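# Clear the desk onto closet shelves, then close the closet

## Task

Move every object lying on the desk onto the closet's shelves and close the closet door completely. Then release everything and back the robot away. The robot must not topple or finish leaning, and nothing may count as done if it stays in place only because the robot is holding or pressing it.

## Robot and tools

Robot: TidyBot++, a wheeled base 0.54 m long, 0.50 m wide and 0.38 m tall, with one seven-joint arm ending in a two-finger gripper. The shoulder sits 0.12 m ahead of the base centre, 0.68 m up. Arm segments: upper arm 0.42 m, forearm 0.31 m, hand 0.31 m to the hand point. The arm begins folded, hand down, poking up to 0.08 m past the base front, with the elbow as high as 1.15 m. Cameras: base_camera (fixed on the base) and wrist_camera (on the hand, looking where it points).

Frames: the base frame has its origin on the floor below the base centre, x ahead, y to the left, z up. hand_pose is reported in it: the midpoint between the finger pads, with its z axis running out along the fingers and its y axis the closing direction. Odometry is the base frame as it was when the session began; heading is positive to the left, between -3.142 and 3.142. base_tilt is in degrees, positive when leaning forward or right; it carries a steady offset of up to about 1 degree.

execute_actions: argument actions is a list holding one action or nothing (empty just reports state and pictures). An action may contain base, joints, and optionally speeds; its motions start together. base holds exactly one key, each a relative move from where the base last reported itself: translate_m (metres, forward positive, -2 to 2), strafe_m (metres, left positive, -2 to 2), or rotate_rad (radians, counter-clockwise from above positive, -6.3 to 6.3). joints is a set of absolute targets by name, in radians: joint_1_rad (any angle; turns the arm about vertical, positive clockwise from above, opposite to rotate_rad), joint_2_rad shoulder (-2.249 to 2.249), joint_3_rad (any angle), joint_4_rad elbow (-2.579 to 2.579), joint_5_rad (any angle), joint_6_rad wrist (-2.099 to 2.099), joint_7_rad (any angle; hand down, positive is counter-clockwise from above, and at 1.57 the fingers part left-right), plus gripper_pos from 0 (open, gap about 85 mm) to 1 (closed, squeezing about 96 to 120 N per finger). Unbounded joints go the short way, so rotate more than half a turn in steps. speeds caps top speed for that action: translate_m and strafe_m 0.05 to 0.5 m/s, rotate_rad 0.1 to 1.57 rad/s (maximum is the default). A base move needing more than 8.667 s at its top speed is refused. Any unknown key or out-of-range number refuses the whole call with no motion. cameras picks which images return: base_camera, wrist_camera or all; omitted or null means all, an empty list none.

Planar arm geometry: with joint_1_rad 0, joint_3_rad 3.14 and joint_5_rad 0 the arm stays in the x-z plane. Angles from vertical (forward positive): upper arm = joint_2_rad, forearm = joint_2_rad - joint_4_rad, hand = that minus joint_6_rad. Reach ahead of the shoulder is the sum of length x sin(angle); height is the sum of length x cos(angle). A downward-pointing hand reaches at most about 0.94 m high, and only near the base.

wait: seconds from 0 to 10; nothing new is commanded, and it returns the same report as an empty action. zoom_image: camera (base_camera or wrist_camera) and region [x0, y0, x1, y1] in pixels of that camera's most recent full image, top-left origin, at most 504 by 504. finished_scene: pass the current scene number; irreversible, and its result tells whether the goal was met and gives the next task.

Reading results: base_status and joint_status show how each motion ended. done = reached (for the base, only that wheels turned that far, slipping included). off_target = stopped short and possibly still pushing. contact_stop or time_out = target dropped, holding where stopped. joint command not followed, with a cause line, means a self-collision check withheld arm targets (gripper still acts); named joints then read not_followed and may be retried each action. A blocked base pushes until timeout and may still say done while short. on_its_own reports uncommanded motion. motor_effort is percent of maximum with the peak of the last action in brackets; readings are offset and noisy. Motor temperatures list one value per joint; MOTOR HOT appears from 60 °C, and at 75 °C an OVER-TEMPERATURE FAULT lets the arm sink and joints show limit_stop_at_motor_heat, so resend targets. ARM HIT means the arm struck the base or itself. A torque fault (joints 1-4 limit 104.5 N m, 5-7 limit 51.3 N m) freezes the arm and gripper for 10 s and skips the rest of the call; the base keeps going. Once one call reports a stop, later tool calls in the same reply are dropped.

Precision: friction and sag leave the hand a centimetre or two off, more when outstretched or loaded. To correct, send each joint its previous command plus (desired minus read). When holding an object never command the read angle, as the arm may sink. Gripper done at 1 means empty; off_target means something is held. Closed fingertips reach about 20 mm beyond the hand point, so take care near the floor. Trust images over hand_pose. Odometry drifts a few centimetres and degrees over many moves. Calibration data for both cameras (K, distortion, T_world_to_cam in the base frame) is given and may be slightly off.

Avoid: driving while the arm is snagged above about 0.8 m (tipping), hard horizontal pushes on a raised hand, ramming the base into furniture, dropping or slamming objects, and leaving the robot tilted. An object may occasionally be nudged by something else. Finish with the gripper open and the robot clear of the door and shelves.

Each tool is called after "Request:" in YAML: its name, and indented under it one key for each argument.

## Session

Request:
execute_actions:
  actions: []

Scene clock: 0.00 s.
Motor temperatures (°C, as the motors report them): [23 25 19 20 23 32 32]
base_odometry: x=+0.000 y=+0.000 heading=+0.000 (m, m, rad; odometry frame)
base_tilt: forward=-0.1 right=+0.3 (deg)
base_status: not commanded
joint_positions: joint_1_rad=+0.020 joint_2_rad=-0.358 joint_3_rad=+3.144 joint_4_rad=-2.534 joint_5_rad=+0.012 joint_6_rad=-0.840 joint_7_rad=+1.611 gripper_pos=+0.000
joint_status: not commanded
motor_effort: joint_1_rad=-1 joint_2_rad=-2 joint_3_rad=+0 joint_4_rad=+12 joint_5_rad=+0 joint_6_rad=+1 joint_7_rad=-1 (%)
hand_pose: x=+0.2689 y=-0.0049 z=+0.5882 quat_wxyz=(+0.006, +0.998, +0.012, +0.063) (m; base frame)
pictures: base_camera, wrist_camera
Images, in order (width x height): base_camera 644x364, wrist_camera 644x476.

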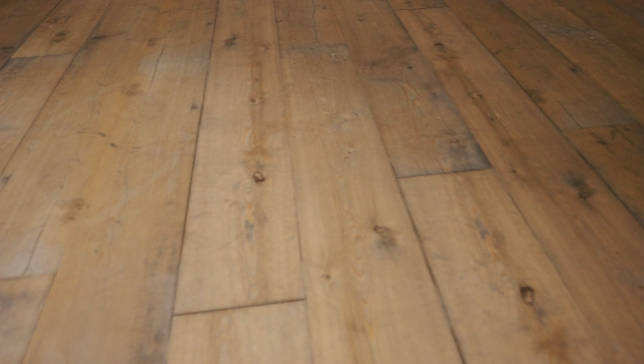

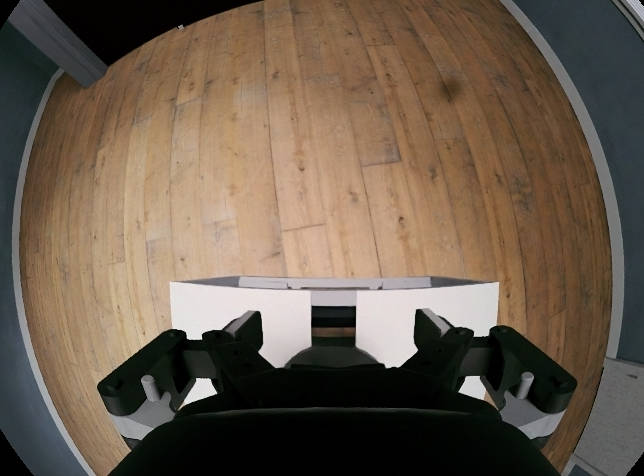

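Request:
execute_actions:
  actions:
    - {"joints":{"joint_6_rad":0.1,"joint_4_rad":-2.1,"joint_1_rad":-0.4}}
  cameras: ["wrist_camera"]

Request:
execute_actions:
  actions:
    - {"joints":{"joint_1_rad":1.7}}
  cameras: ["wrist_camera"]

Scene clock: 4.77 s.
Motor temperatures (°C, as the motors report them): [23 25 19 20 23 32 32]
base_odometry: x=+0.000 y=+0.000 heading=+0.000 (m, m, rad; odometry frame)
base_tilt: forward=-0.1 right=+0.3 (deg)
base_status: not commanded
joint_positions: joint_1_rad=-0.375 joint_2_rad=-0.358 joint_3_rad=+3.144 joint_4_rad=-2.115 joint_5_rad=+0.012 joint_6_rad=+0.066 joint_7_rad=+1.611 gripper_pos=+0.000
joint_status: all done
motor_effort: joint_1_rad=-1(2) joint_2_rad=-9(9) joint_3_rad=+0(1) joint_4_rad=+19(20) joint_5_rad=-1(0) joint_6_rad=+9(9) joint_7_rad=-1(1) (%)
hand_pose: x=+0.5567 y=+0.1726 z=+0.9809 quat_wxyz=(-0.107, +0.731, +0.158, +0.655) (m; base frame)
pictures: wrist_camera
camera_calibration (this result's frames):
wrist_camera: T_world_to_cam=[[0.397939, -0.917266, 0.0163821, -0.0794779], [-0.115205, -0.0676792, -0.991033, 1.09994], [0.91015, 0.392483, -0.132606, -0.310549], [0, 0, 0, 1]] pos_world=[0.440993, 0.123426, 1.0502]
Images, in order (width x height): wrist_camera 644x476.

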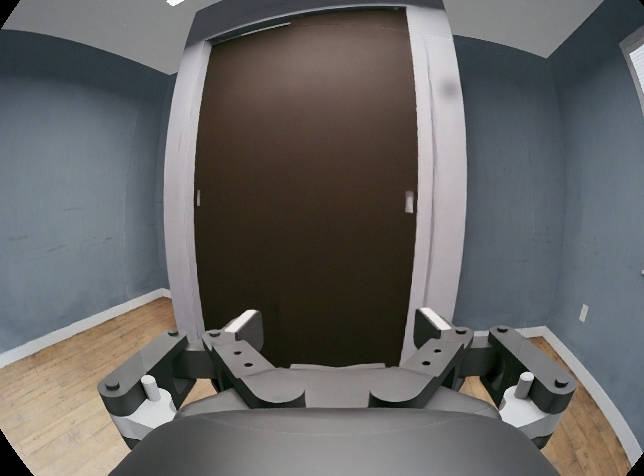

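Scene clock: 7.97 s.
Motor temperatures (°C, as the motors report them): [23 25 19 20 23 32 32]
base_odometry: x=+0.000 y=+0.000 heading=+0.000 (m, m, rad; odometry frame)
base_tilt: forward=-0.1 right=+0.3 (deg)
base_status: not commanded
joint_positions: joint_1_rad=+1.675 joint_2_rad=-0.358 joint_3_rad=+3.144 joint_4_rad=-2.115 joint_5_rad=+0.012 joint_6_rad=+0.066 joint_7_rad=+1.611 gripper_pos=+0.000
joint_status: all done
motor_effort: joint_1_rad=-1(0) joint_2_rad=-9(9) joint_3_rad=+0(1) joint_4_rad=+19(19) joint_5_rad=+0(1) joint_6_rad=+9(9) joint_7_rad=+0(1) (%)
hand_pose: x=+0.0700 y=-0.4680 z=+0.9809 quat_wxyz=(+0.505, +0.514, -0.543, +0.431) (m; base frame)
pictures: wrist_camera
camera_calibration (this result's frames):
wrist_camera: T_world_to_cam=[[-0.997387, 0.0703659, 0.0163822, 0.0865658], [-0.00686381, 0.133437, -0.991033, 1.08705], [-0.0719209, -0.988556, -0.132606, -0.193683], [0, 0, 0, 1]] pos_world=[0.079871, -0.342611, 1.0502]
Images, in order (width x height): wrist_camera 644x476.

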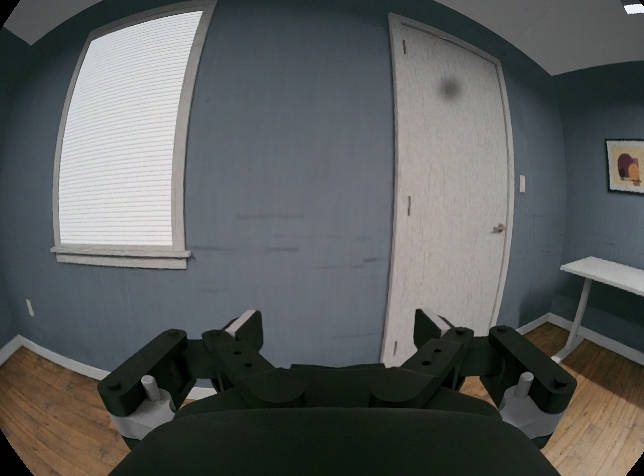

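Request:
execute_actions:
  actions:
    - {"base":{"rotate_rad":0.14},"joints":{"joint_1_rad":3.1}}

Request:
execute_actions:
  actions:
    - {"base":{"translate_m":0.55},"joints":{"joint_1_rad":0.0,"joint_6_rad":0.2}}

Scene clock: 17.30 s.
Motor temperatures (°C, as the motors report them): [23 25 19 21 23 32 32]
base_odometry: x=+0.000 y=+0.000 heading=+0.140 (m, m, rad; odometry frame)
base_tilt: forward=-0.2 right=+0.3 (deg)
base_status: done
joint_positions: joint_1_rad=+3.075 joint_2_rad=-0.358 joint_3_rad=+3.144 joint_4_rad=-2.115 joint_5_rad=+0.012 joint_6_rad=+0.066 joint_7_rad=+1.611 gripper_pos=+0.000
joint_status: all done
motor_effort: joint_1_rad=-1(1) joint_2_rad=-9(10) joint_3_rad=+0(2) joint_4_rad=+19(19) joint_5_rad=+0(1) joint_6_rad=+9(9) joint_7_rad=-1(1) (%)
hand_pose: x=-0.3505 y=-0.0314 z=+0.9809 quat_wxyz=(+0.664, +0.044, -0.747, +0.004) (m; base frame)
pictures: base_camera, wrist_camera
camera_calibration (this result's frames):
wrist_camera: T_world_to_cam=[[-0.100422, 0.994808, 0.0164833, -0.0202419], [0.130314, 0.0295753, -0.991032, 1.07073], [-0.986374, -0.0973731, -0.132607, -0.0848592], [0, 0, 0, 1]] pos_world=[-0.225266, -0.0197932, 1.0502]
Images, in order (width x height): base_camera 644x364, wrist_camera 644x476.

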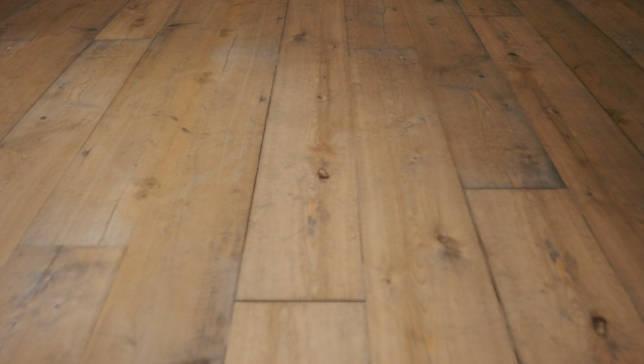

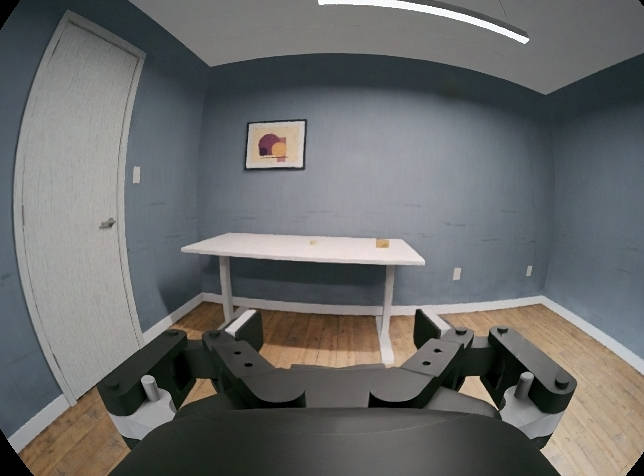

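Scene clock: 21.20 s.
Motor temperatures (°C, as the motors report them): [23 25 19 21 23 32 32]
base_odometry: x=+0.545 y=+0.077 heading=+0.141 (m, m, rad; odometry frame)
base_tilt: forward=-0.1 right=+0.3 (deg)
base_status: done
joint_positions: joint_1_rad=+0.025 joint_2_rad=-0.359 joint_3_rad=+3.144 joint_4_rad=-2.115 joint_5_rad=+0.012 joint_6_rad=+0.156 joint_7_rad=+1.611 gripper_pos=+0.000
joint_status: all done
motor_effort: joint_1_rad=-1(3) joint_2_rad=-9(12) joint_3_rad=+0(1) joint_4_rad=+19(19) joint_5_rad=-1(1) joint_6_rad=+9(10) joint_7_rad=-1(1) (%)
hand_pose: x=+0.5913 y=-0.0112 z=+1.0089 quat_wxyz=(+0.027, +0.717, +0.009, +0.696) (m; base frame)
pictures: base_camera, wrist_camera
camera_calibration (this result's frames):
wrist_camera: T_world_to_cam=[[0.00870659, -0.999771, 0.0195399, -0.0362382], [-0.0429385, -0.0198964, -0.99888, 1.08495], [0.99904, 0.00785782, -0.0431019, -0.413335], [0, 0, 0, 1]] pos_world=[0.45984, -0.0113955, 1.06662]
Images, in order (width x height): base_camera 644x364, wrist_camera 644x476.

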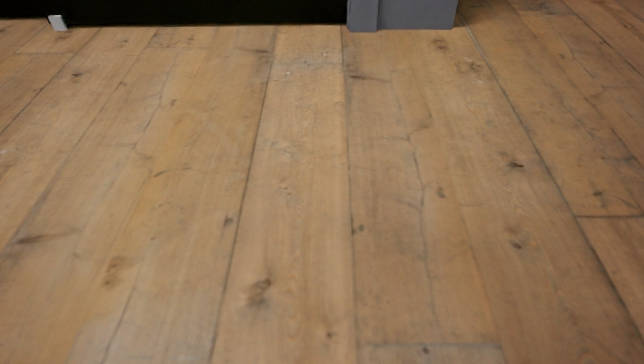

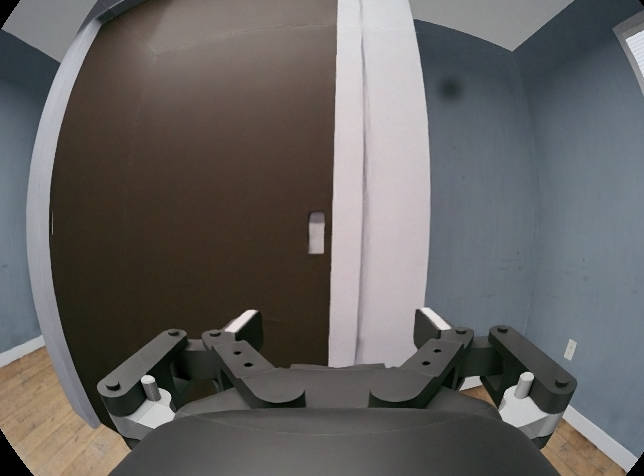

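Request:
execute_actions:
  actions:
    - {"base":{"translate_m":0.3},"joints":{"joint_1_rad":-0.07,"joint_6_rad":0.28,"joint_7_rad":1.54,"gripper_pos":1}}

Scene clock: 26.47 s.
Motor temperatures (°C, as the motors report them): [23 25 19 21 23 33 32]
base_odometry: x=+0.842 y=+0.120 heading=+0.142 (m, m, rad; odometry frame)
base_tilt: forward=-0.1 right=+0.3 (deg)
base_status: done
joint_positions: joint_1_rad=-0.048 joint_2_rad=-0.353 joint_3_rad=+3.144 joint_4_rad=-2.114 joint_5_rad=+0.012 joint_6_rad=+0.241 joint_7_rad=+1.582 gripper_pos=+0.999
joint_status: all done
motor_effort: joint_1_rad=-1(0) joint_2_rad=-9(12) joint_3_rad=+0(1) joint_4_rad=+19(20) joint_5_rad=-1(0) joint_6_rad=+9(9) joint_7_rad=+0(0) (%)
hand_pose: x=+0.5925 y=+0.0235 z=+1.0328 quat_wxyz=(-0.009, +0.689, +0.025, +0.725) (m; base frame)
pictures: base_camera, wrist_camera
camera_calibration (this result's frames):
wrist_camera: T_world_to_cam=[[0.082106, -0.996604, -0.00629501, -0.0188647], [0.0368857, 0.00935075, -0.999276, 1.06204], [0.995941, 0.0818144, 0.0375282, -0.49696], [0, 0, 0, 1]] pos_world=[0.457318, 0.011927, 1.0798]
Images, in order (width x height): base_camera 644x364, wrist_camera 644x476.

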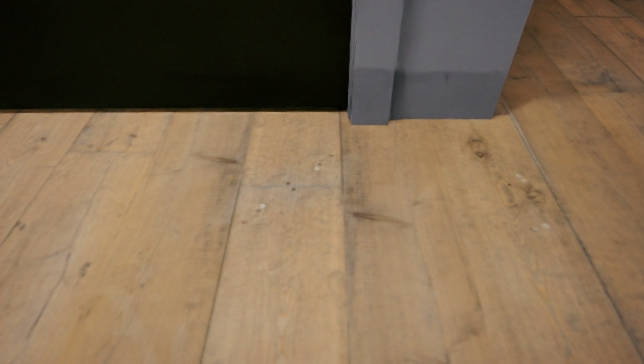

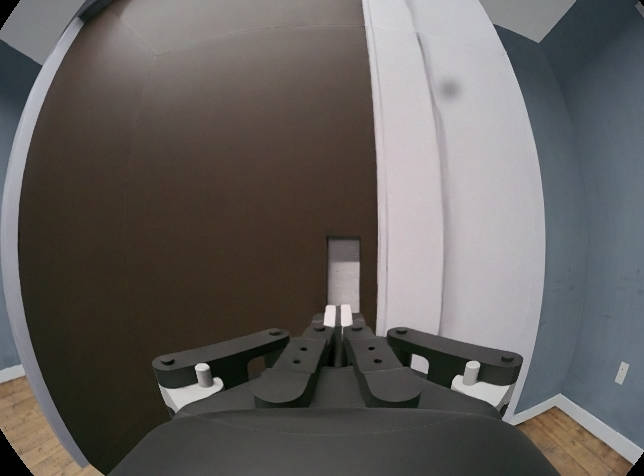

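Request:
execute_actions:
  actions:
    - {"base":{"translate_m":0.09}}
  cameras: ["wrist_camera"]

Scene clock: 30.77 s.
Motor temperatures (°C, as the motors report them): [23 25 19 21 23 33 32]
base_odometry: x=+0.931 y=+0.133 heading=+0.142 (m, m, rad; odometry frame)
base_tilt: forward=-0.1 right=+0.3 (deg)
base_status: done
joint_positions: joint_1_rad=-0.048 joint_2_rad=-0.352 joint_3_rad=+3.144 joint_4_rad=-2.114 joint_5_rad=+0.012 joint_6_rad=+0.241 joint_7_rad=+1.582 gripper_pos=+0.999
joint_status: not commanded
motor_effort: joint_1_rad=-1(1) joint_2_rad=-9(12) joint_3_rad=+0(1) joint_4_rad=+19(19) joint_5_rad=+0(1) joint_6_rad=+9(10) joint_7_rad=-1(1) (%)
hand_pose: x=+0.5930 y=+0.0235 z=+1.0322 quat_wxyz=(-0.009, +0.689, +0.025, +0.724) (m; base frame)
pictures: wrist_camera
camera_calibration (this result's frames):
wrist_camera: T_world_to_cam=[[0.0820978, -0.996604, -0.00633947, -0.0188339], [0.035594, 0.00928891, -0.999323, 1.06222], [0.995988, 0.0818166, 0.0362358, -0.496097], [0, 0, 0, 1]] pos_world=[0.457845, 0.0119521, 1.07936]
Images, in order (width x height): wrist_camera 644x476.

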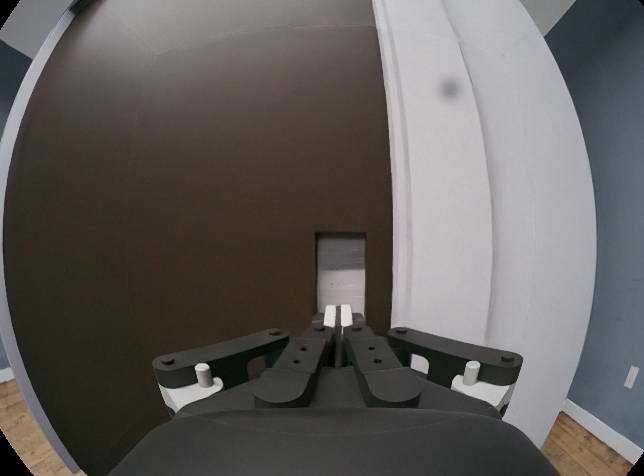

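Request:
execute_actions:
  actions:
    - {"base":{"translate_m":0.025}}
  cameras: ["wrist_camera"]

Request:
execute_actions:
  actions:
    - {"base":{"strafe_m":0.12},"speeds":{"strafe_m":0.1}}

Scene clock: 33.97 s.
Motor temperatures (°C, as the motors report them): [23 25 19 21 23 33 32]
base_odometry: x=+0.956 y=+0.136 heading=+0.143 (m, m, rad; odometry frame)
base_tilt: forward=-0.1 right=+0.3 (deg)
base_status: done
joint_positions: joint_1_rad=-0.048 joint_2_rad=-0.352 joint_3_rad=+3.144 joint_4_rad=-2.114 joint_5_rad=+0.012 joint_6_rad=+0.241 joint_7_rad=+1.582 gripper_pos=+0.999
joint_status: not commanded
motor_effort: joint_1_rad=-1(1) joint_2_rad=-9(12) joint_3_rad=+1(0) joint_4_rad=+19(19) joint_5_rad=-1(0) joint_6_rad=+9(10) joint_7_rad=-1(0) (%)
hand_pose: x=+0.5928 y=+0.0235 z=+1.0325 quat_wxyz=(-0.009, +0.689, +0.025, +0.724) (m; base frame)
pictures: wrist_camera
camera_calibration (this result's frames):
wrist_camera: T_world_to_cam=[[0.0821021, -0.996604, -0.00631639, -0.0188512], [0.0362554, 0.00932027, -0.999299, 1.06213], [0.995964, 0.0818156, 0.0368975, -0.496571], [0, 0, 0, 1]] pos_world=[0.457607, 0.0119408, 1.07958]
Images, in order (width x height): wrist_camera 644x476.

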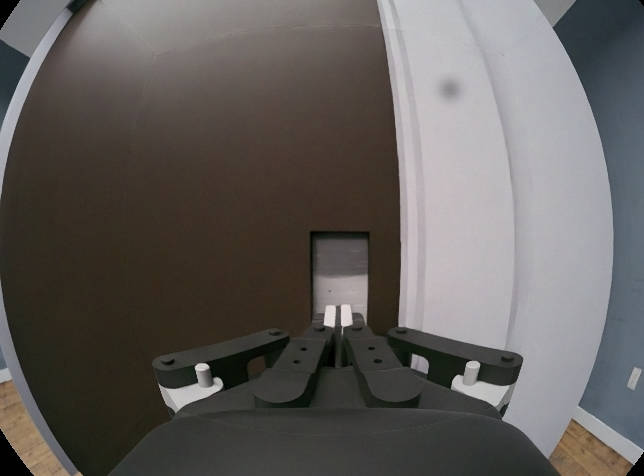

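Scene clock: 35.77 s.
Motor temperatures (°C, as the motors report them): [23 25 19 21 23 33 32]
base_odometry: x=+0.939 y=+0.255 heading=+0.143 (m, m, rad; odometry frame)
base_tilt: forward=-0.2 right=+0.3 (deg)
base_status: done
joint_positions: joint_1_rad=-0.050 joint_2_rad=-0.355 joint_3_rad=+3.154 joint_4_rad=-2.114 joint_5_rad=+0.012 joint_6_rad=+0.241 joint_7_rad=+1.582 gripper_pos=+0.999
joint_status: not commanded
motor_effort: joint_1_rad=-1(8) joint_2_rad=-9(10) joint_3_rad=+0(9) joint_4_rad=+19(21) joint_5_rad=-1(2) joint_6_rad=+9(11) joint_7_rad=+0(1) (%)
hand_pose: x=+0.5923 y=+0.0187 z=+1.0336 quat_wxyz=(-0.008, +0.688, +0.021, +0.725) (m; base frame)
pictures: base_camera, wrist_camera
camera_calibration (this result's frames):
wrist_camera: T_world_to_cam=[[0.0746613, -0.997161, -0.00974205, -0.015633], [0.0383611, 0.0126341, -0.999184, 1.06183], [0.996471, 0.0742267, 0.0391955, -0.498311], [0, 0, 0, 1]] pos_world=[0.456986, 0.00798404, 1.08035]
Images, in order (width x height): base_camera 644x364, wrist_camera 644x476.

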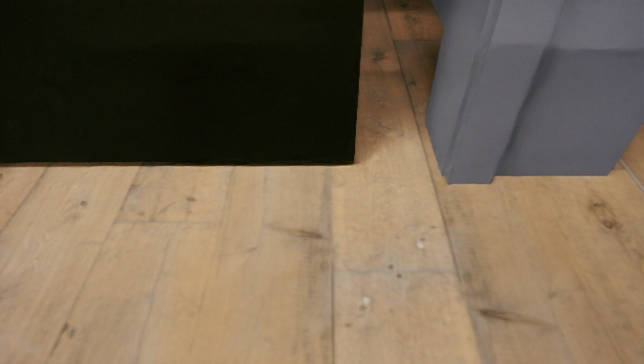

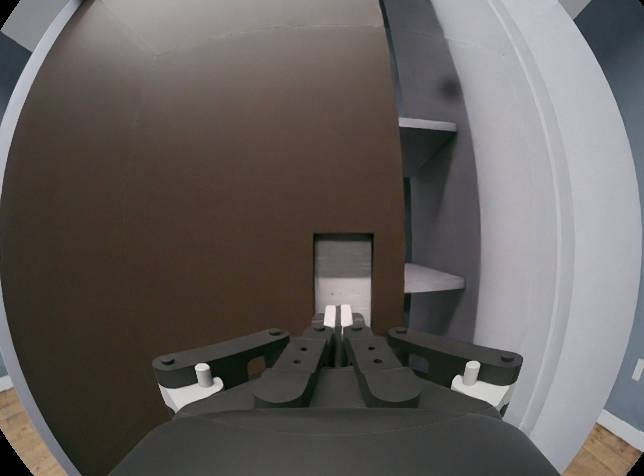

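Request:
execute_actions:
  actions:
    - {"base":{"strafe_m":0.36},"speeds":{"strafe_m":0.18}}

Request:
execute_actions:
  actions:
    - {"base":{"translate_m":-0.15}}
  cameras: []

Request:
execute_actions:
  actions:
    - {"base":{"strafe_m":-0.27},"joints":{"joint_1_rad":0.03,"joint_6_rad":-0.2,"gripper_pos":0}}

Scene clock: 41.87 s.
Motor temperatures (°C, as the motors report them): [23 25 19 21 23 33 32]
base_odometry: x=+0.888 y=+0.612 heading=+0.143 (m, m, rad; odometry frame)
base_tilt: forward=-0.2 right=+0.3 (deg)
base_status: done
joint_positions: joint_1_rad=-0.048 joint_2_rad=-0.382 joint_3_rad=+3.149 joint_4_rad=-2.118 joint_5_rad=+0.012 joint_6_rad=+0.241 joint_7_rad=+1.582 gripper_pos=+0.999
joint_status: not commanded
motor_effort: joint_1_rad=+0(11) joint_2_rad=-3(10) joint_3_rad=+1(13) joint_4_rad=+24(27) joint_5_rad=+0(2) joint_6_rad=+12(14) joint_7_rad=-1(1) (%)
hand_pose: x=+0.5823 y=+0.0207 z=+1.0443 quat_wxyz=(-0.009, +0.679, +0.022, +0.733) (m; base frame)
pictures: base_camera, wrist_camera
camera_calibration (this result's frames):
wrist_camera: T_world_to_cam=[[0.0785337, -0.996886, -0.00713613, -0.0178229], [0.0623124, 0.0120529, -0.997984, 1.0577], [0.994962, 0.0779307, 0.0630649, -0.512995], [0, 0, 0, 1]] pos_world=[0.445903, 0.00946235, 1.08779]
Images, in order (width x height): base_camera 644x364, wrist_camera 644x476.

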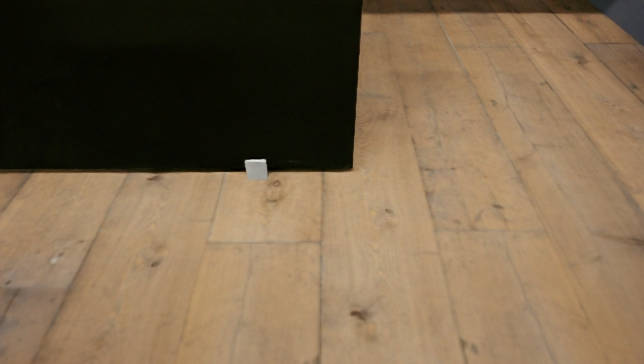

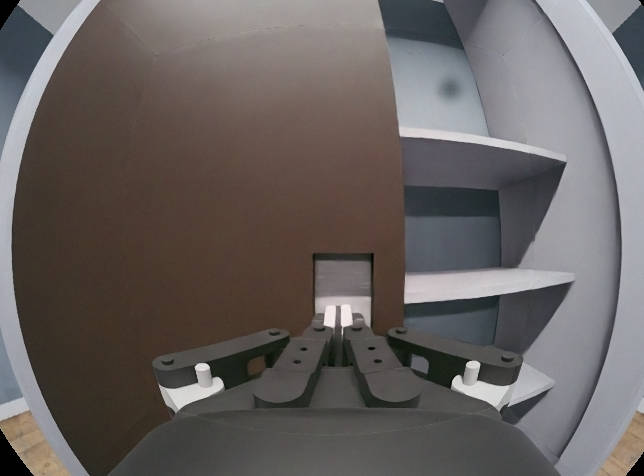

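Scene clock: 43.33 s.
Motor temperatures (°C, as the motors report them): [23 25 19 21 23 33 32]
base_odometry: x=+0.739 y=+0.590 heading=+0.143 (m, m, rad; odometry frame)
base_tilt: forward=-0.1 right=+0.3 (deg)
base_status: done
joint_positions: joint_1_rad=-0.048 joint_2_rad=-0.362 joint_3_rad=+3.149 joint_4_rad=-2.105 joint_5_rad=+0.012 joint_6_rad=+0.241 joint_7_rad=+1.582 gripper_pos=+0.999
joint_status: not commanded
motor_effort: joint_1_rad=-1(0) joint_2_rad=-8(12) joint_3_rad=+0(1) joint_4_rad=+19(23) joint_5_rad=+0(0) joint_6_rad=+9(11) joint_7_rad=+0(1) (%)
hand_pose: x=+0.5899 y=+0.0210 z=+1.0426 quat_wxyz=(-0.009, +0.682, +0.022, +0.731) (m; base frame)
pictures: none
No camera images: the call's "cameras" was empty. Leave "cameras" out to get every camera's image.

Scene clock: 45.17 s.
Motor temperatures (°C, as the motors report them): [23 25 19 21 23 33 32]
base_odometry: x=+0.777 y=+0.323 heading=+0.142 (m, m, rad; odometry frame)
base_tilt: forward=-0.1 right=+0.3 (deg)
base_status: done
joint_positions: joint_1_rad=+0.009 joint_2_rad=-0.361 joint_3_rad=+3.148 joint_4_rad=-2.104 joint_5_rad=+0.012 joint_6_rad=-0.176 joint_7_rad=+1.582 gripper_pos=+0.000
joint_status: all done
motor_effort: joint_1_rad=-1(0) joint_2_rad=-9(10) joint_3_rad=+0(2) joint_4_rad=+19(21) joint_5_rad=-1(0) joint_6_rad=+8(10) joint_7_rad=-1(1) (%)
hand_pose: x=+0.5727 y=-0.0065 z=+0.9151 quat_wxyz=(+0.011, +0.819, +0.002, +0.574) (m; base frame)
pictures: base_camera, wrist_camera
camera_calibration (this result's frames):
wrist_camera: T_world_to_cam=[[0.0121826, -0.999733, -0.0196224, 0.00427233], [-0.3541, 0.0140389, -0.935102, 1.11061], [0.935128, 0.0183402, -0.353834, -0.077791], [0, 0, 0, 1]] pos_world=[0.465959, -0.0098938, 1.01109]
Images, in order (width x height): base_camera 644x364, wrist_camera 644x476.

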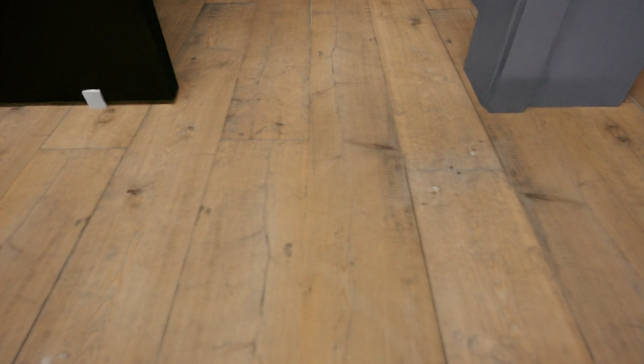

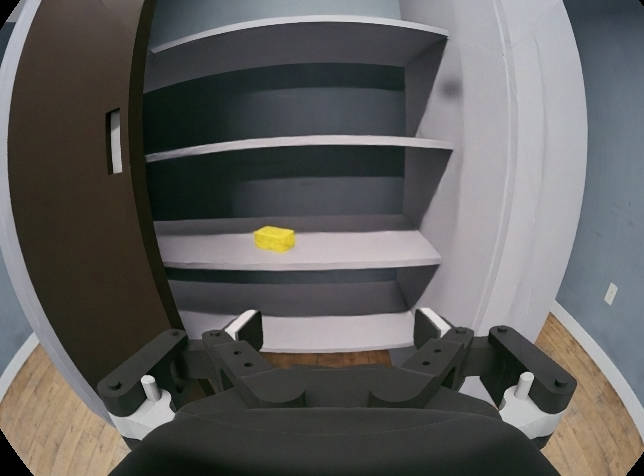

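Request:
execute_actions:
  actions:
    - {"base":{"translate_m":-1.95},"joints":{"joint_1_rad":3.14,"joint_2_rad":0,"joint_4_rad":-1.5,"joint_6_rad":-0.85}}
  cameras: ["wrist_camera"]

Scene clock: 58.77 s.
Motor temperatures (°C, as the motors report them): [23 25 19 21 23 33 32]
base_odometry: x=-1.153 y=+0.046 heading=+0.142 (m, m, rad; odometry frame)
base_tilt: forward=-0.2 right=+0.3 (deg)
base_status: done
joint_positions: joint_1_rad=+3.117 joint_2_rad=-0.002 joint_3_rad=+3.148 joint_4_rad=-1.521 joint_5_rad=+0.012 joint_6_rad=-0.807 joint_7_rad=+1.582 gripper_pos=+0.000
joint_status: all done
motor_effort: joint_1_rad=-1(0) joint_2_rad=-20(23) joint_3_rad=+0(2) joint_4_rad=+18(20) joint_5_rad=+0(1) joint_6_rad=+7(9) joint_7_rad=-1(0) (%)
hand_pose: x=-0.4210 y=-0.0084 z=+0.9055 quat_wxyz=(+0.397, +0.016, -0.918, -0.004) (m; base frame)
pictures: wrist_camera
camera_calibration (this result's frames):
wrist_camera: T_world_to_cam=[[-0.0286731, 0.999287, -0.0245734, 0.0184275], [0.694938, 0.00225775, -0.719066, 0.995675], [-0.718498, -0.0376948, -0.694507, 0.459892], [0, 0, 0, 1]] pos_world=[-0.360973, -0.00332685, 1.03581]
Images, in order (width x height): wrist_camera 644x476.

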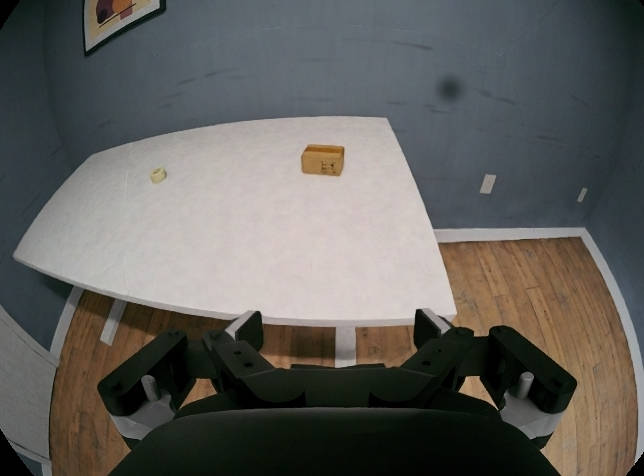

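Request:
execute_actions:
  actions:
    - {"base":{"strafe_m":0.5},"joints":{"joint_1_rad":2.3}}
  cameras: ["wrist_camera"]

Request:
execute_actions:
  actions:
    - {"base":{"translate_m":-0.8},"joints":{"joint_1_rad":1.85,"joint_2_rad":-0.2,"joint_4_rad":-1.7}}
  cameras: ["wrist_camera"]

Scene clock: 68.53 s.
Motor temperatures (°C, as the motors report them): [23 25 19 21 23 33 32]
base_odometry: x=-1.224 y=+0.541 heading=+0.143 (m, m, rad; odometry frame)
base_tilt: forward=-0.2 right=+0.3 (deg)
base_status: done
joint_positions: joint_1_rad=+2.325 joint_2_rad=-0.002 joint_3_rad=+3.147 joint_4_rad=-1.520 joint_5_rad=+0.012 joint_6_rad=-0.810 joint_7_rad=+1.582 gripper_pos=+0.000
joint_status: all done
motor_effort: joint_1_rad=-1(1) joint_2_rad=-20(22) joint_3_rad=+0(2) joint_4_rad=+17(18) joint_5_rad=+0(0) joint_6_rad=+7(7) joint_7_rad=-1(0) (%)
hand_pose: x=-0.2537 y=-0.3900 z=+0.9053 quat_wxyz=(+0.367, +0.369, -0.841, +0.149) (m; base frame)
pictures: wrist_camera
camera_calibration (this result's frames):
wrist_camera: T_world_to_cam=[[-0.731681, 0.681204, -0.0245952, 0.102144], [0.487244, 0.497435, -0.717741, 1.01944], [-0.476693, -0.537141, -0.695876, 0.433362], [0, 0, 0, 1]] pos_world=[-0.215397, -0.343907, 1.03577]
Images, in order (width x height): wrist_camera 644x476.

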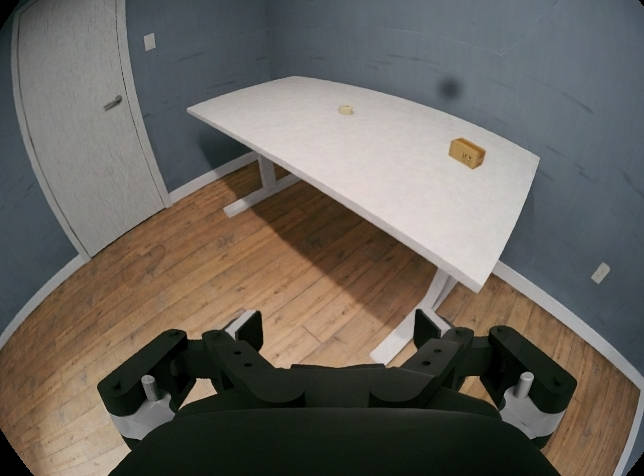

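Scene clock: 71.50 s.
Motor temperatures (°C, as the motors report them): [23 25 19 21 23 33 32]
base_odometry: x=-2.016 y=+0.428 heading=+0.142 (m, m, rad; odometry frame)
base_tilt: forward=-0.2 right=+0.3 (deg)
base_status: done
joint_positions: joint_1_rad=+1.876 joint_2_rad=-0.190 joint_3_rad=+3.143 joint_4_rad=-1.678 joint_5_rad=+0.012 joint_6_rad=-0.810 joint_7_rad=+1.582 gripper_pos=+0.000
joint_status: all done
motor_effort: joint_1_rad=-1(0) joint_2_rad=-14(21) joint_3_rad=+0(3) joint_4_rad=+18(19) joint_5_rad=+0(1) joint_6_rad=+7(7) joint_7_rad=-1(0) (%)
hand_pose: x=-0.0230 y=-0.4442 z=+0.9139 quat_wxyz=(+0.335, +0.545, -0.732, +0.235) (m; base frame)
pictures: wrist_camera
camera_calibration (this result's frames):
wrist_camera: T_world_to_cam=[[-0.956505, 0.290684, -0.0245274, 0.129411], [0.213473, 0.640169, -0.737979, 1.01575], [-0.198817, -0.711117, -0.674377, 0.429714], [0, 0, 0, 1]] pos_world=[-0.00761965, -0.382295, 1.04257]
Images, in order (width x height): wrist_camera 644x476.

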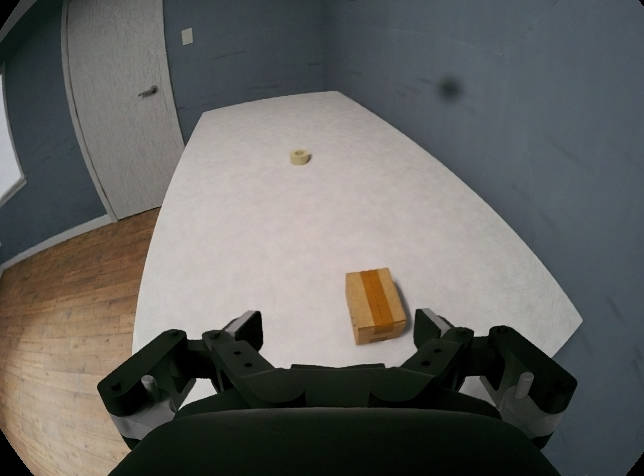

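Request:
execute_actions:
  actions:
    - {"base":{"translate_m":-0.15},"joints":{"joint_1_rad":1.68,"joint_2_rad":0.047,"joint_4_rad":-1.69,"joint_6_rad":-0.6}}
  cameras: ["wrist_camera"]

Scene clock: 79.87 s.
Motor temperatures (°C, as the motors report them): [23 25 19 21 23 33 32]
base_odometry: x=-2.165 y=+0.407 heading=+0.142 (m, m, rad; odometry frame)
base_tilt: forward=-0.2 right=+0.4 (deg)
base_status: done
joint_positions: joint_1_rad=+1.707 joint_2_rad=+0.053 joint_3_rad=+3.143 joint_4_rad=-1.678 joint_5_rad=+0.012 joint_6_rad=-0.642 joint_7_rad=+1.582 gripper_pos=+0.000
joint_status: all done
motor_effort: joint_1_rad=-1(2) joint_2_rad=-21(24) joint_3_rad=-1(1) joint_4_rad=+17(19) joint_5_rad=+0(0) joint_6_rad=+6(6) joint_7_rad=+0(1) (%)
hand_pose: x=+0.0427 y=-0.5436 z=+0.8281 quat_wxyz=(+0.288, +0.615, -0.693, +0.241) (m; base frame)
pictures: wrist_camera
camera_calibration (this result's frames):
wrist_camera: T_world_to_cam=[[-0.991703, 0.12607, -0.0251111, 0.131486], [0.108858, 0.719733, -0.685663, 1.00644], [-0.0683683, -0.682708, -0.727486, 0.368028], [0, 0, 0, 1]] pos_world=[0.0459976, -0.489688, 0.961115]
Images, in order (width x height): wrist_camera 644x476.

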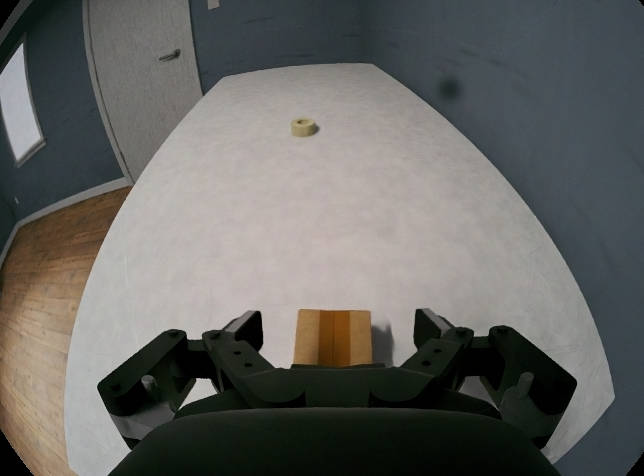

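Request:
execute_actions:
  actions:
    - {"joints":{"joint_2_rad":0.10,"joint_4_rad":-1.95,"joint_6_rad":-0.27}}
  cameras: ["wrist_camera"]

Request:
execute_actions:
  actions:
    - {"joints":{"gripper_pos":1}}
  cameras: ["wrist_camera"]

Scene clock: 83.53 s.
Motor temperatures (°C, as the motors report them): [23 25 19 21 23 33 32]
base_odometry: x=-2.165 y=+0.407 heading=+0.142 (m, m, rad; odometry frame)
base_tilt: forward=-0.2 right=+0.3 (deg)
base_status: not commanded
joint_positions: joint_1_rad=+1.707 joint_2_rad=+0.094 joint_3_rad=+3.143 joint_4_rad=-1.934 joint_5_rad=+0.012 joint_6_rad=-0.313 joint_7_rad=+1.582 gripper_pos=+0.000
joint_status: all done
motor_effort: joint_1_rad=-1(1) joint_2_rad=-22(23) joint_3_rad=+0(1) joint_4_rad=+17(18) joint_5_rad=+0(0) joint_6_rad=+7(7) joint_7_rad=-1(0) (%)
hand_pose: x=+0.0443 y=-0.5400 z=+0.7454 quat_wxyz=(+0.298, +0.612, -0.688, +0.251) (m; base frame)
pictures: wrist_camera
camera_calibration (this result's frames):
wrist_camera: T_world_to_cam=[[-0.992269, 0.121383, -0.0258542, 0.128628], [0.103825, 0.697778, -0.70875, 0.952509], [-0.0679894, -0.705955, -0.704986, 0.281091], [0, 0, 0, 1]] pos_world=[0.0478507, -0.481816, 0.876581]
Images, in order (width x height): wrist_camera 644x476.

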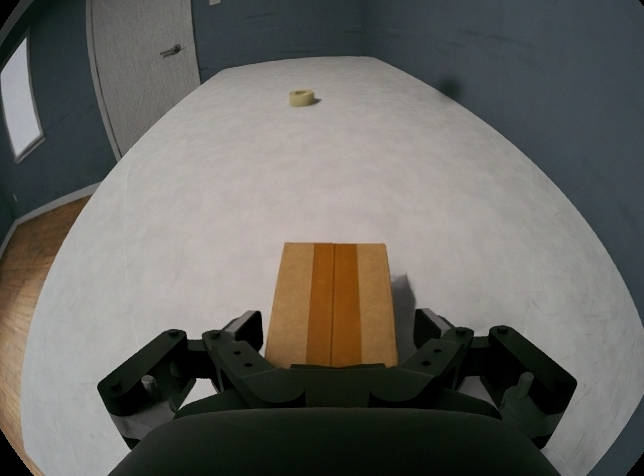

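Scene clock: 84.63 s.
Motor temperatures (°C, as the motors report them): [23 25 19 21 23 33 32]
base_odometry: x=-2.165 y=+0.407 heading=+0.142 (m, m, rad; odometry frame)
base_tilt: forward=-0.2 right=+0.3 (deg)
base_status: not commanded
joint_positions: joint_1_rad=+1.707 joint_2_rad=+0.094 joint_3_rad=+3.143 joint_4_rad=-1.934 joint_5_rad=+0.012 joint_6_rad=-0.310 joint_7_rad=+1.582 gripper_pos=+0.342
joint_status: gripper_pos off_target (ended at +0.342, target +1.000)
motor_effort: joint_1_rad=-1(1) joint_2_rad=-21(23) joint_3_rad=+0(0) joint_4_rad=+16(18) joint_5_rad=+0(0) joint_6_rad=+6(8) joint_7_rad=-1(1) (%)
hand_pose: x=+0.0443 y=-0.5406 z=+0.7461 quat_wxyz=(+0.299, +0.612, -0.687, +0.252) (m; base frame)
pictures: wrist_camera
camera_calibration (this result's frames):
wrist_camera: T_world_to_cam=[[-0.992292, 0.121205, -0.0258233, 0.128569], [0.103479, 0.695728, -0.710813, 0.953851], [-0.0681883, -0.708006, -0.702907, 0.278538], [0, 0, 0, 1]] pos_world=[0.0478675, -0.481997, 0.877116]
Images, in order (width x height): wrist_camera 644x476.

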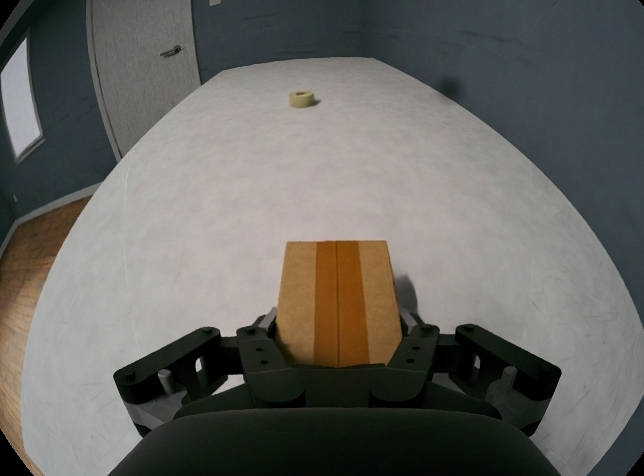

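Request:
execute_actions:
  actions:
    - {"joints":{"joint_4_rad":-1.7}}
  cameras: []

Request:
execute_actions:
  actions:
    - {"base":{"translate_m":2},"joints":{"joint_1_rad":0.02}}
  cameras: []

Request:
execute_actions:
  actions:
    - {"base":{"strafe_m":-0.53},"joints":{"joint_2_rad":0.27,"joint_4_rad":-1.51,"joint_6_rad":-0.57}}
  cameras: ["wrist_camera"]

Request:
execute_actions:
  actions:
    - {"base":{"translate_m":1.0}}

Scene clock: 91.70 s.
Motor temperatures (°C, as the motors report them): [23 26 19 21 23 33 32]
base_odometry: x=-2.165 y=+0.407 heading=+0.142 (m, m, rad; odometry frame)
base_tilt: forward=-0.2 right=+0.3 (deg)
base_status: not commanded
joint_positions: joint_1_rad=+1.707 joint_2_rad=+0.100 joint_3_rad=+3.143 joint_4_rad=-1.719 joint_5_rad=+0.012 joint_6_rad=-0.310 joint_7_rad=+1.582 gripper_pos=+0.342
joint_status: all done
motor_effort: joint_1_rad=-1(1) joint_2_rad=-26(25) joint_3_rad=+0(0) joint_4_rad=+19(19) joint_5_rad=-1(0) joint_6_rad=+9(8) joint_7_rad=-1(1) (%)
hand_pose: x=+0.0354 y=-0.6050 z=+0.8578 quat_wxyz=(+0.370, +0.582, -0.654, +0.313) (m; base frame)
pictures: none
No camera images: the call's "cameras" was empty. Leave "cameras" out to get every camera's image.

Scene clock: 97.17 s.
Motor temperatures (°C, as the motors report them): [23 26 19 21 23 33 32]
base_odometry: x=-0.185 y=+0.691 heading=+0.143 (m, m, rad; odometry frame)
base_tilt: forward=-0.1 right=+0.3 (deg)
base_status: done
joint_positions: joint_1_rad=+0.041 joint_2_rad=+0.106 joint_3_rad=+3.143 joint_4_rad=-1.718 joint_5_rad=+0.012 joint_6_rad=-0.309 joint_7_rad=+1.582 gripper_pos=+0.342
joint_status: all done
motor_effort: joint_1_rad=-1(4) joint_2_rad=-25(30) joint_3_rad=-1(3) joint_4_rad=+19(20) joint_5_rad=-1(1) joint_6_rad=+9(9) joint_7_rad=-1(0) (%)
hand_pose: x=+0.7306 y=-0.0258 z=+0.8551 quat_wxyz=(+0.018, +0.876, -0.009, +0.483) (m; base frame)
pictures: none
No camera images: the call's "cameras" was empty. Leave "cameras" out to get every camera's image.

Scene clock: 99.60 s.
Motor temperatures (°C, as the motors report them): [23 26 19 21 23 33 32]
base_odometry: x=-0.110 y=+0.167 heading=+0.143 (m, m, rad; odometry frame)
base_tilt: forward=-0.1 right=+0.3 (deg)
base_status: done
joint_positions: joint_1_rad=+0.038 joint_2_rad=+0.279 joint_3_rad=+3.146 joint_4_rad=-1.535 joint_5_rad=+0.012 joint_6_rad=-0.537 joint_7_rad=+1.582 gripper_pos=+0.342
joint_status: all done
motor_effort: joint_1_rad=-1(4) joint_2_rad=-31(34) joint_3_rad=-1(2) joint_4_rad=+18(19) joint_5_rad=+0(1) joint_6_rad=+7(9) joint_7_rad=-1(1) (%)
hand_pose: x=+0.7606 y=-0.0277 z=+0.7917 quat_wxyz=(+0.016, +0.923, -0.010, +0.385) (m; base frame)
pictures: wrist_camera
camera_calibration (this result's frames):
wrist_camera: T_world_to_cam=[[-0.0292062, -0.999288, -0.0238993, 0.0133093], [-0.711581, 0.037577, -0.701599, 1.14973], [0.701997, -0.00348478, -0.712171, 0.163624], [0, 0, 0, 1]] pos_world=[0.703654, -0.0293336, 0.923499]
Images, in order (width x height): wrist_camera 644x476.

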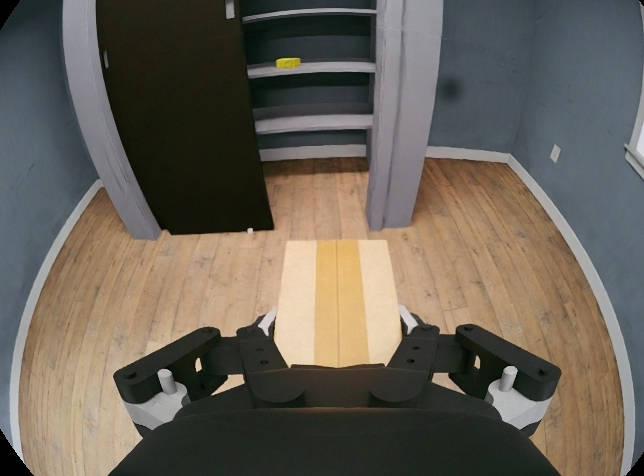

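Scene clock: 102.97 s.
Motor temperatures (°C, as the motors report them): [23 26 19 21 23 33 32]
base_odometry: x=+0.880 y=+0.309 heading=+0.143 (m, m, rad; odometry frame)
base_tilt: forward=-0.1 right=+0.3 (deg)
base_status: done
joint_positions: joint_1_rad=+0.038 joint_2_rad=+0.278 joint_3_rad=+3.146 joint_4_rad=-1.533 joint_5_rad=+0.012 joint_6_rad=-0.538 joint_7_rad=+1.582 gripper_pos=+0.342
joint_status: not commanded
motor_effort: joint_1_rad=-1(0) joint_2_rad=-31(34) joint_3_rad=+0(0) joint_4_rad=+18(20) joint_5_rad=-1(0) joint_6_rad=+7(8) joint_7_rad=+0(1) (%)
hand_pose: x=+0.7609 y=-0.0277 z=+0.7930 quat_wxyz=(+0.016, +0.922, -0.010, +0.386) (m; base frame)
pictures: base_camera, wrist_camera
camera_calibration (this result's frames):
wrist_camera: T_world_to_cam=[[-0.0291699, -0.999289, -0.0238747, 0.0132872], [-0.710251, 0.0375272, -0.702947, 1.15099], [0.703344, -0.00354786, -0.710841, 0.162235], [0, 0, 0, 1]] pos_world=[0.703773, -0.0293401, 0.924726]
Images, in order (width x height): base_camera 644x364, wrist_camera 644x476.

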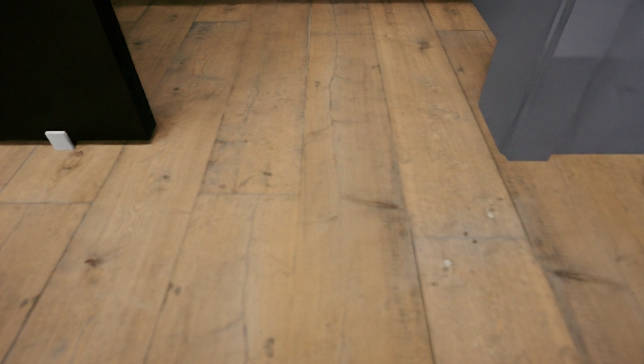

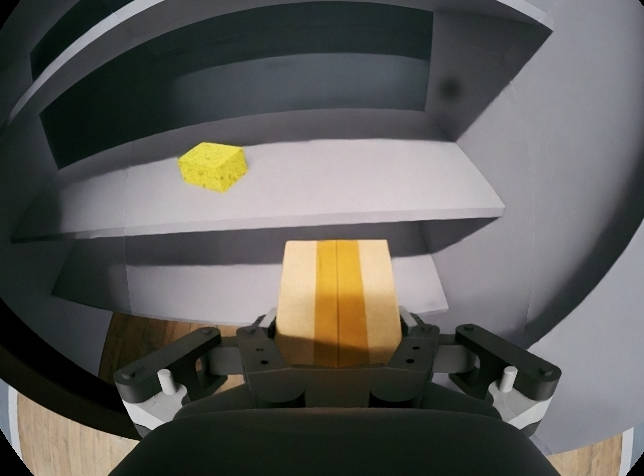

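Request:
execute_actions:
  actions:
    - {"base":{"translate_m":0.28},"joints":{"joint_1_rad":0.17}}
  cameras: []

Request:
execute_actions:
  actions:
    - {"joints":{"joint_2_rad":0.36,"joint_6_rad":-0.44}}
  cameras: ["wrist_camera"]

Scene clock: 108.87 s.
Motor temperatures (°C, as the motors report them): [23 26 19 21 23 33 32]
base_odometry: x=+1.158 y=+0.348 heading=+0.142 (m, m, rad; odometry frame)
base_tilt: forward=-0.1 right=+0.3 (deg)
base_status: done
joint_positions: joint_1_rad=+0.159 joint_2_rad=+0.281 joint_3_rad=+3.147 joint_4_rad=-1.532 joint_5_rad=+0.012 joint_6_rad=-0.538 joint_7_rad=+1.582 gripper_pos=+0.342
joint_status: all done
motor_effort: joint_1_rad=-1(4) joint_2_rad=-31(34) joint_3_rad=-1(3) joint_4_rad=+18(19) joint_5_rad=-1(1) joint_6_rad=+7(8) joint_7_rad=-1(1) (%)
hand_pose: x=+0.7536 y=-0.1057 z=+0.7919 quat_wxyz=(+0.040, +0.920, -0.066, +0.383) (m; base frame)
pictures: none
No camera images: the call's "cameras" was empty. Leave "cameras" out to get every camera's image.

Scene clock: 109.83 s.
Motor temperatures (°C, as the motors report them): [23 26 19 21 23 33 32]
base_odometry: x=+1.158 y=+0.348 heading=+0.142 (m, m, rad; odometry frame)
base_tilt: forward=-0.1 right=+0.3 (deg)
base_status: not commanded
joint_positions: joint_1_rad=+0.159 joint_2_rad=+0.368 joint_3_rad=+3.147 joint_4_rad=-1.531 joint_5_rad=+0.012 joint_6_rad=-0.485 joint_7_rad=+1.582 gripper_pos=+0.342
joint_status: all done
motor_effort: joint_1_rad=-1(1) joint_2_rad=-34(36) joint_3_rad=+0(0) joint_4_rad=+18(19) joint_5_rad=+0(0) joint_6_rad=+7(7) joint_7_rad=-1(0) (%)
hand_pose: x=+0.7728 y=-0.1086 z=+0.7466 quat_wxyz=(+0.038, +0.927, -0.066, +0.368) (m; base frame)
pictures: wrist_camera
camera_calibration (this result's frames):
wrist_camera: T_world_to_cam=[[-0.150605, -0.988311, -0.0236744, 0.0265772], [-0.72498, 0.126694, -0.677017, 1.13156], [0.672103, -0.0847984, -0.735586, 0.154382], [0, 0, 0, 1]] pos_world=[0.720601, -0.104004, 0.880277]
Images, in order (width x height): wrist_camera 644x476.

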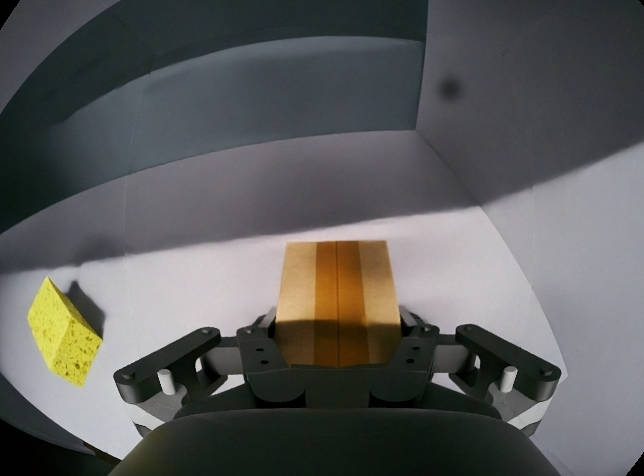

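Request:
execute_actions:
  actions:
    - {"joints":{"joint_2_rad":0.39}}
  cameras: []

Scene clock: 112.00 s.
Motor temperatures (°C, as the motors report them): [23 26 19 21 23 33 32]
base_odometry: x=+1.158 y=+0.348 heading=+0.142 (m, m, rad; odometry frame)
base_tilt: forward=-0.1 right=+0.3 (deg)
base_status: not commanded
joint_positions: joint_1_rad=+0.159 joint_2_rad=+0.382 joint_3_rad=+3.147 joint_4_rad=-1.530 joint_5_rad=+0.012 joint_6_rad=-0.481 joint_7_rad=+1.582 gripper_pos=+0.342
joint_status: all done
motor_effort: joint_1_rad=-1(1) joint_2_rad=-33(35) joint_3_rad=-1(1) joint_4_rad=+17(18) joint_5_rad=+0(1) joint_6_rad=+6(7) joint_7_rad=-1(0) (%)
hand_pose: x=+0.7750 y=-0.1089 z=+0.7390 quat_wxyz=(+0.038, +0.928, -0.066, +0.364) (m; base frame)
pictures: none
No camera images: the call's "cameras" was empty. Leave "cameras" out to get every camera's image.


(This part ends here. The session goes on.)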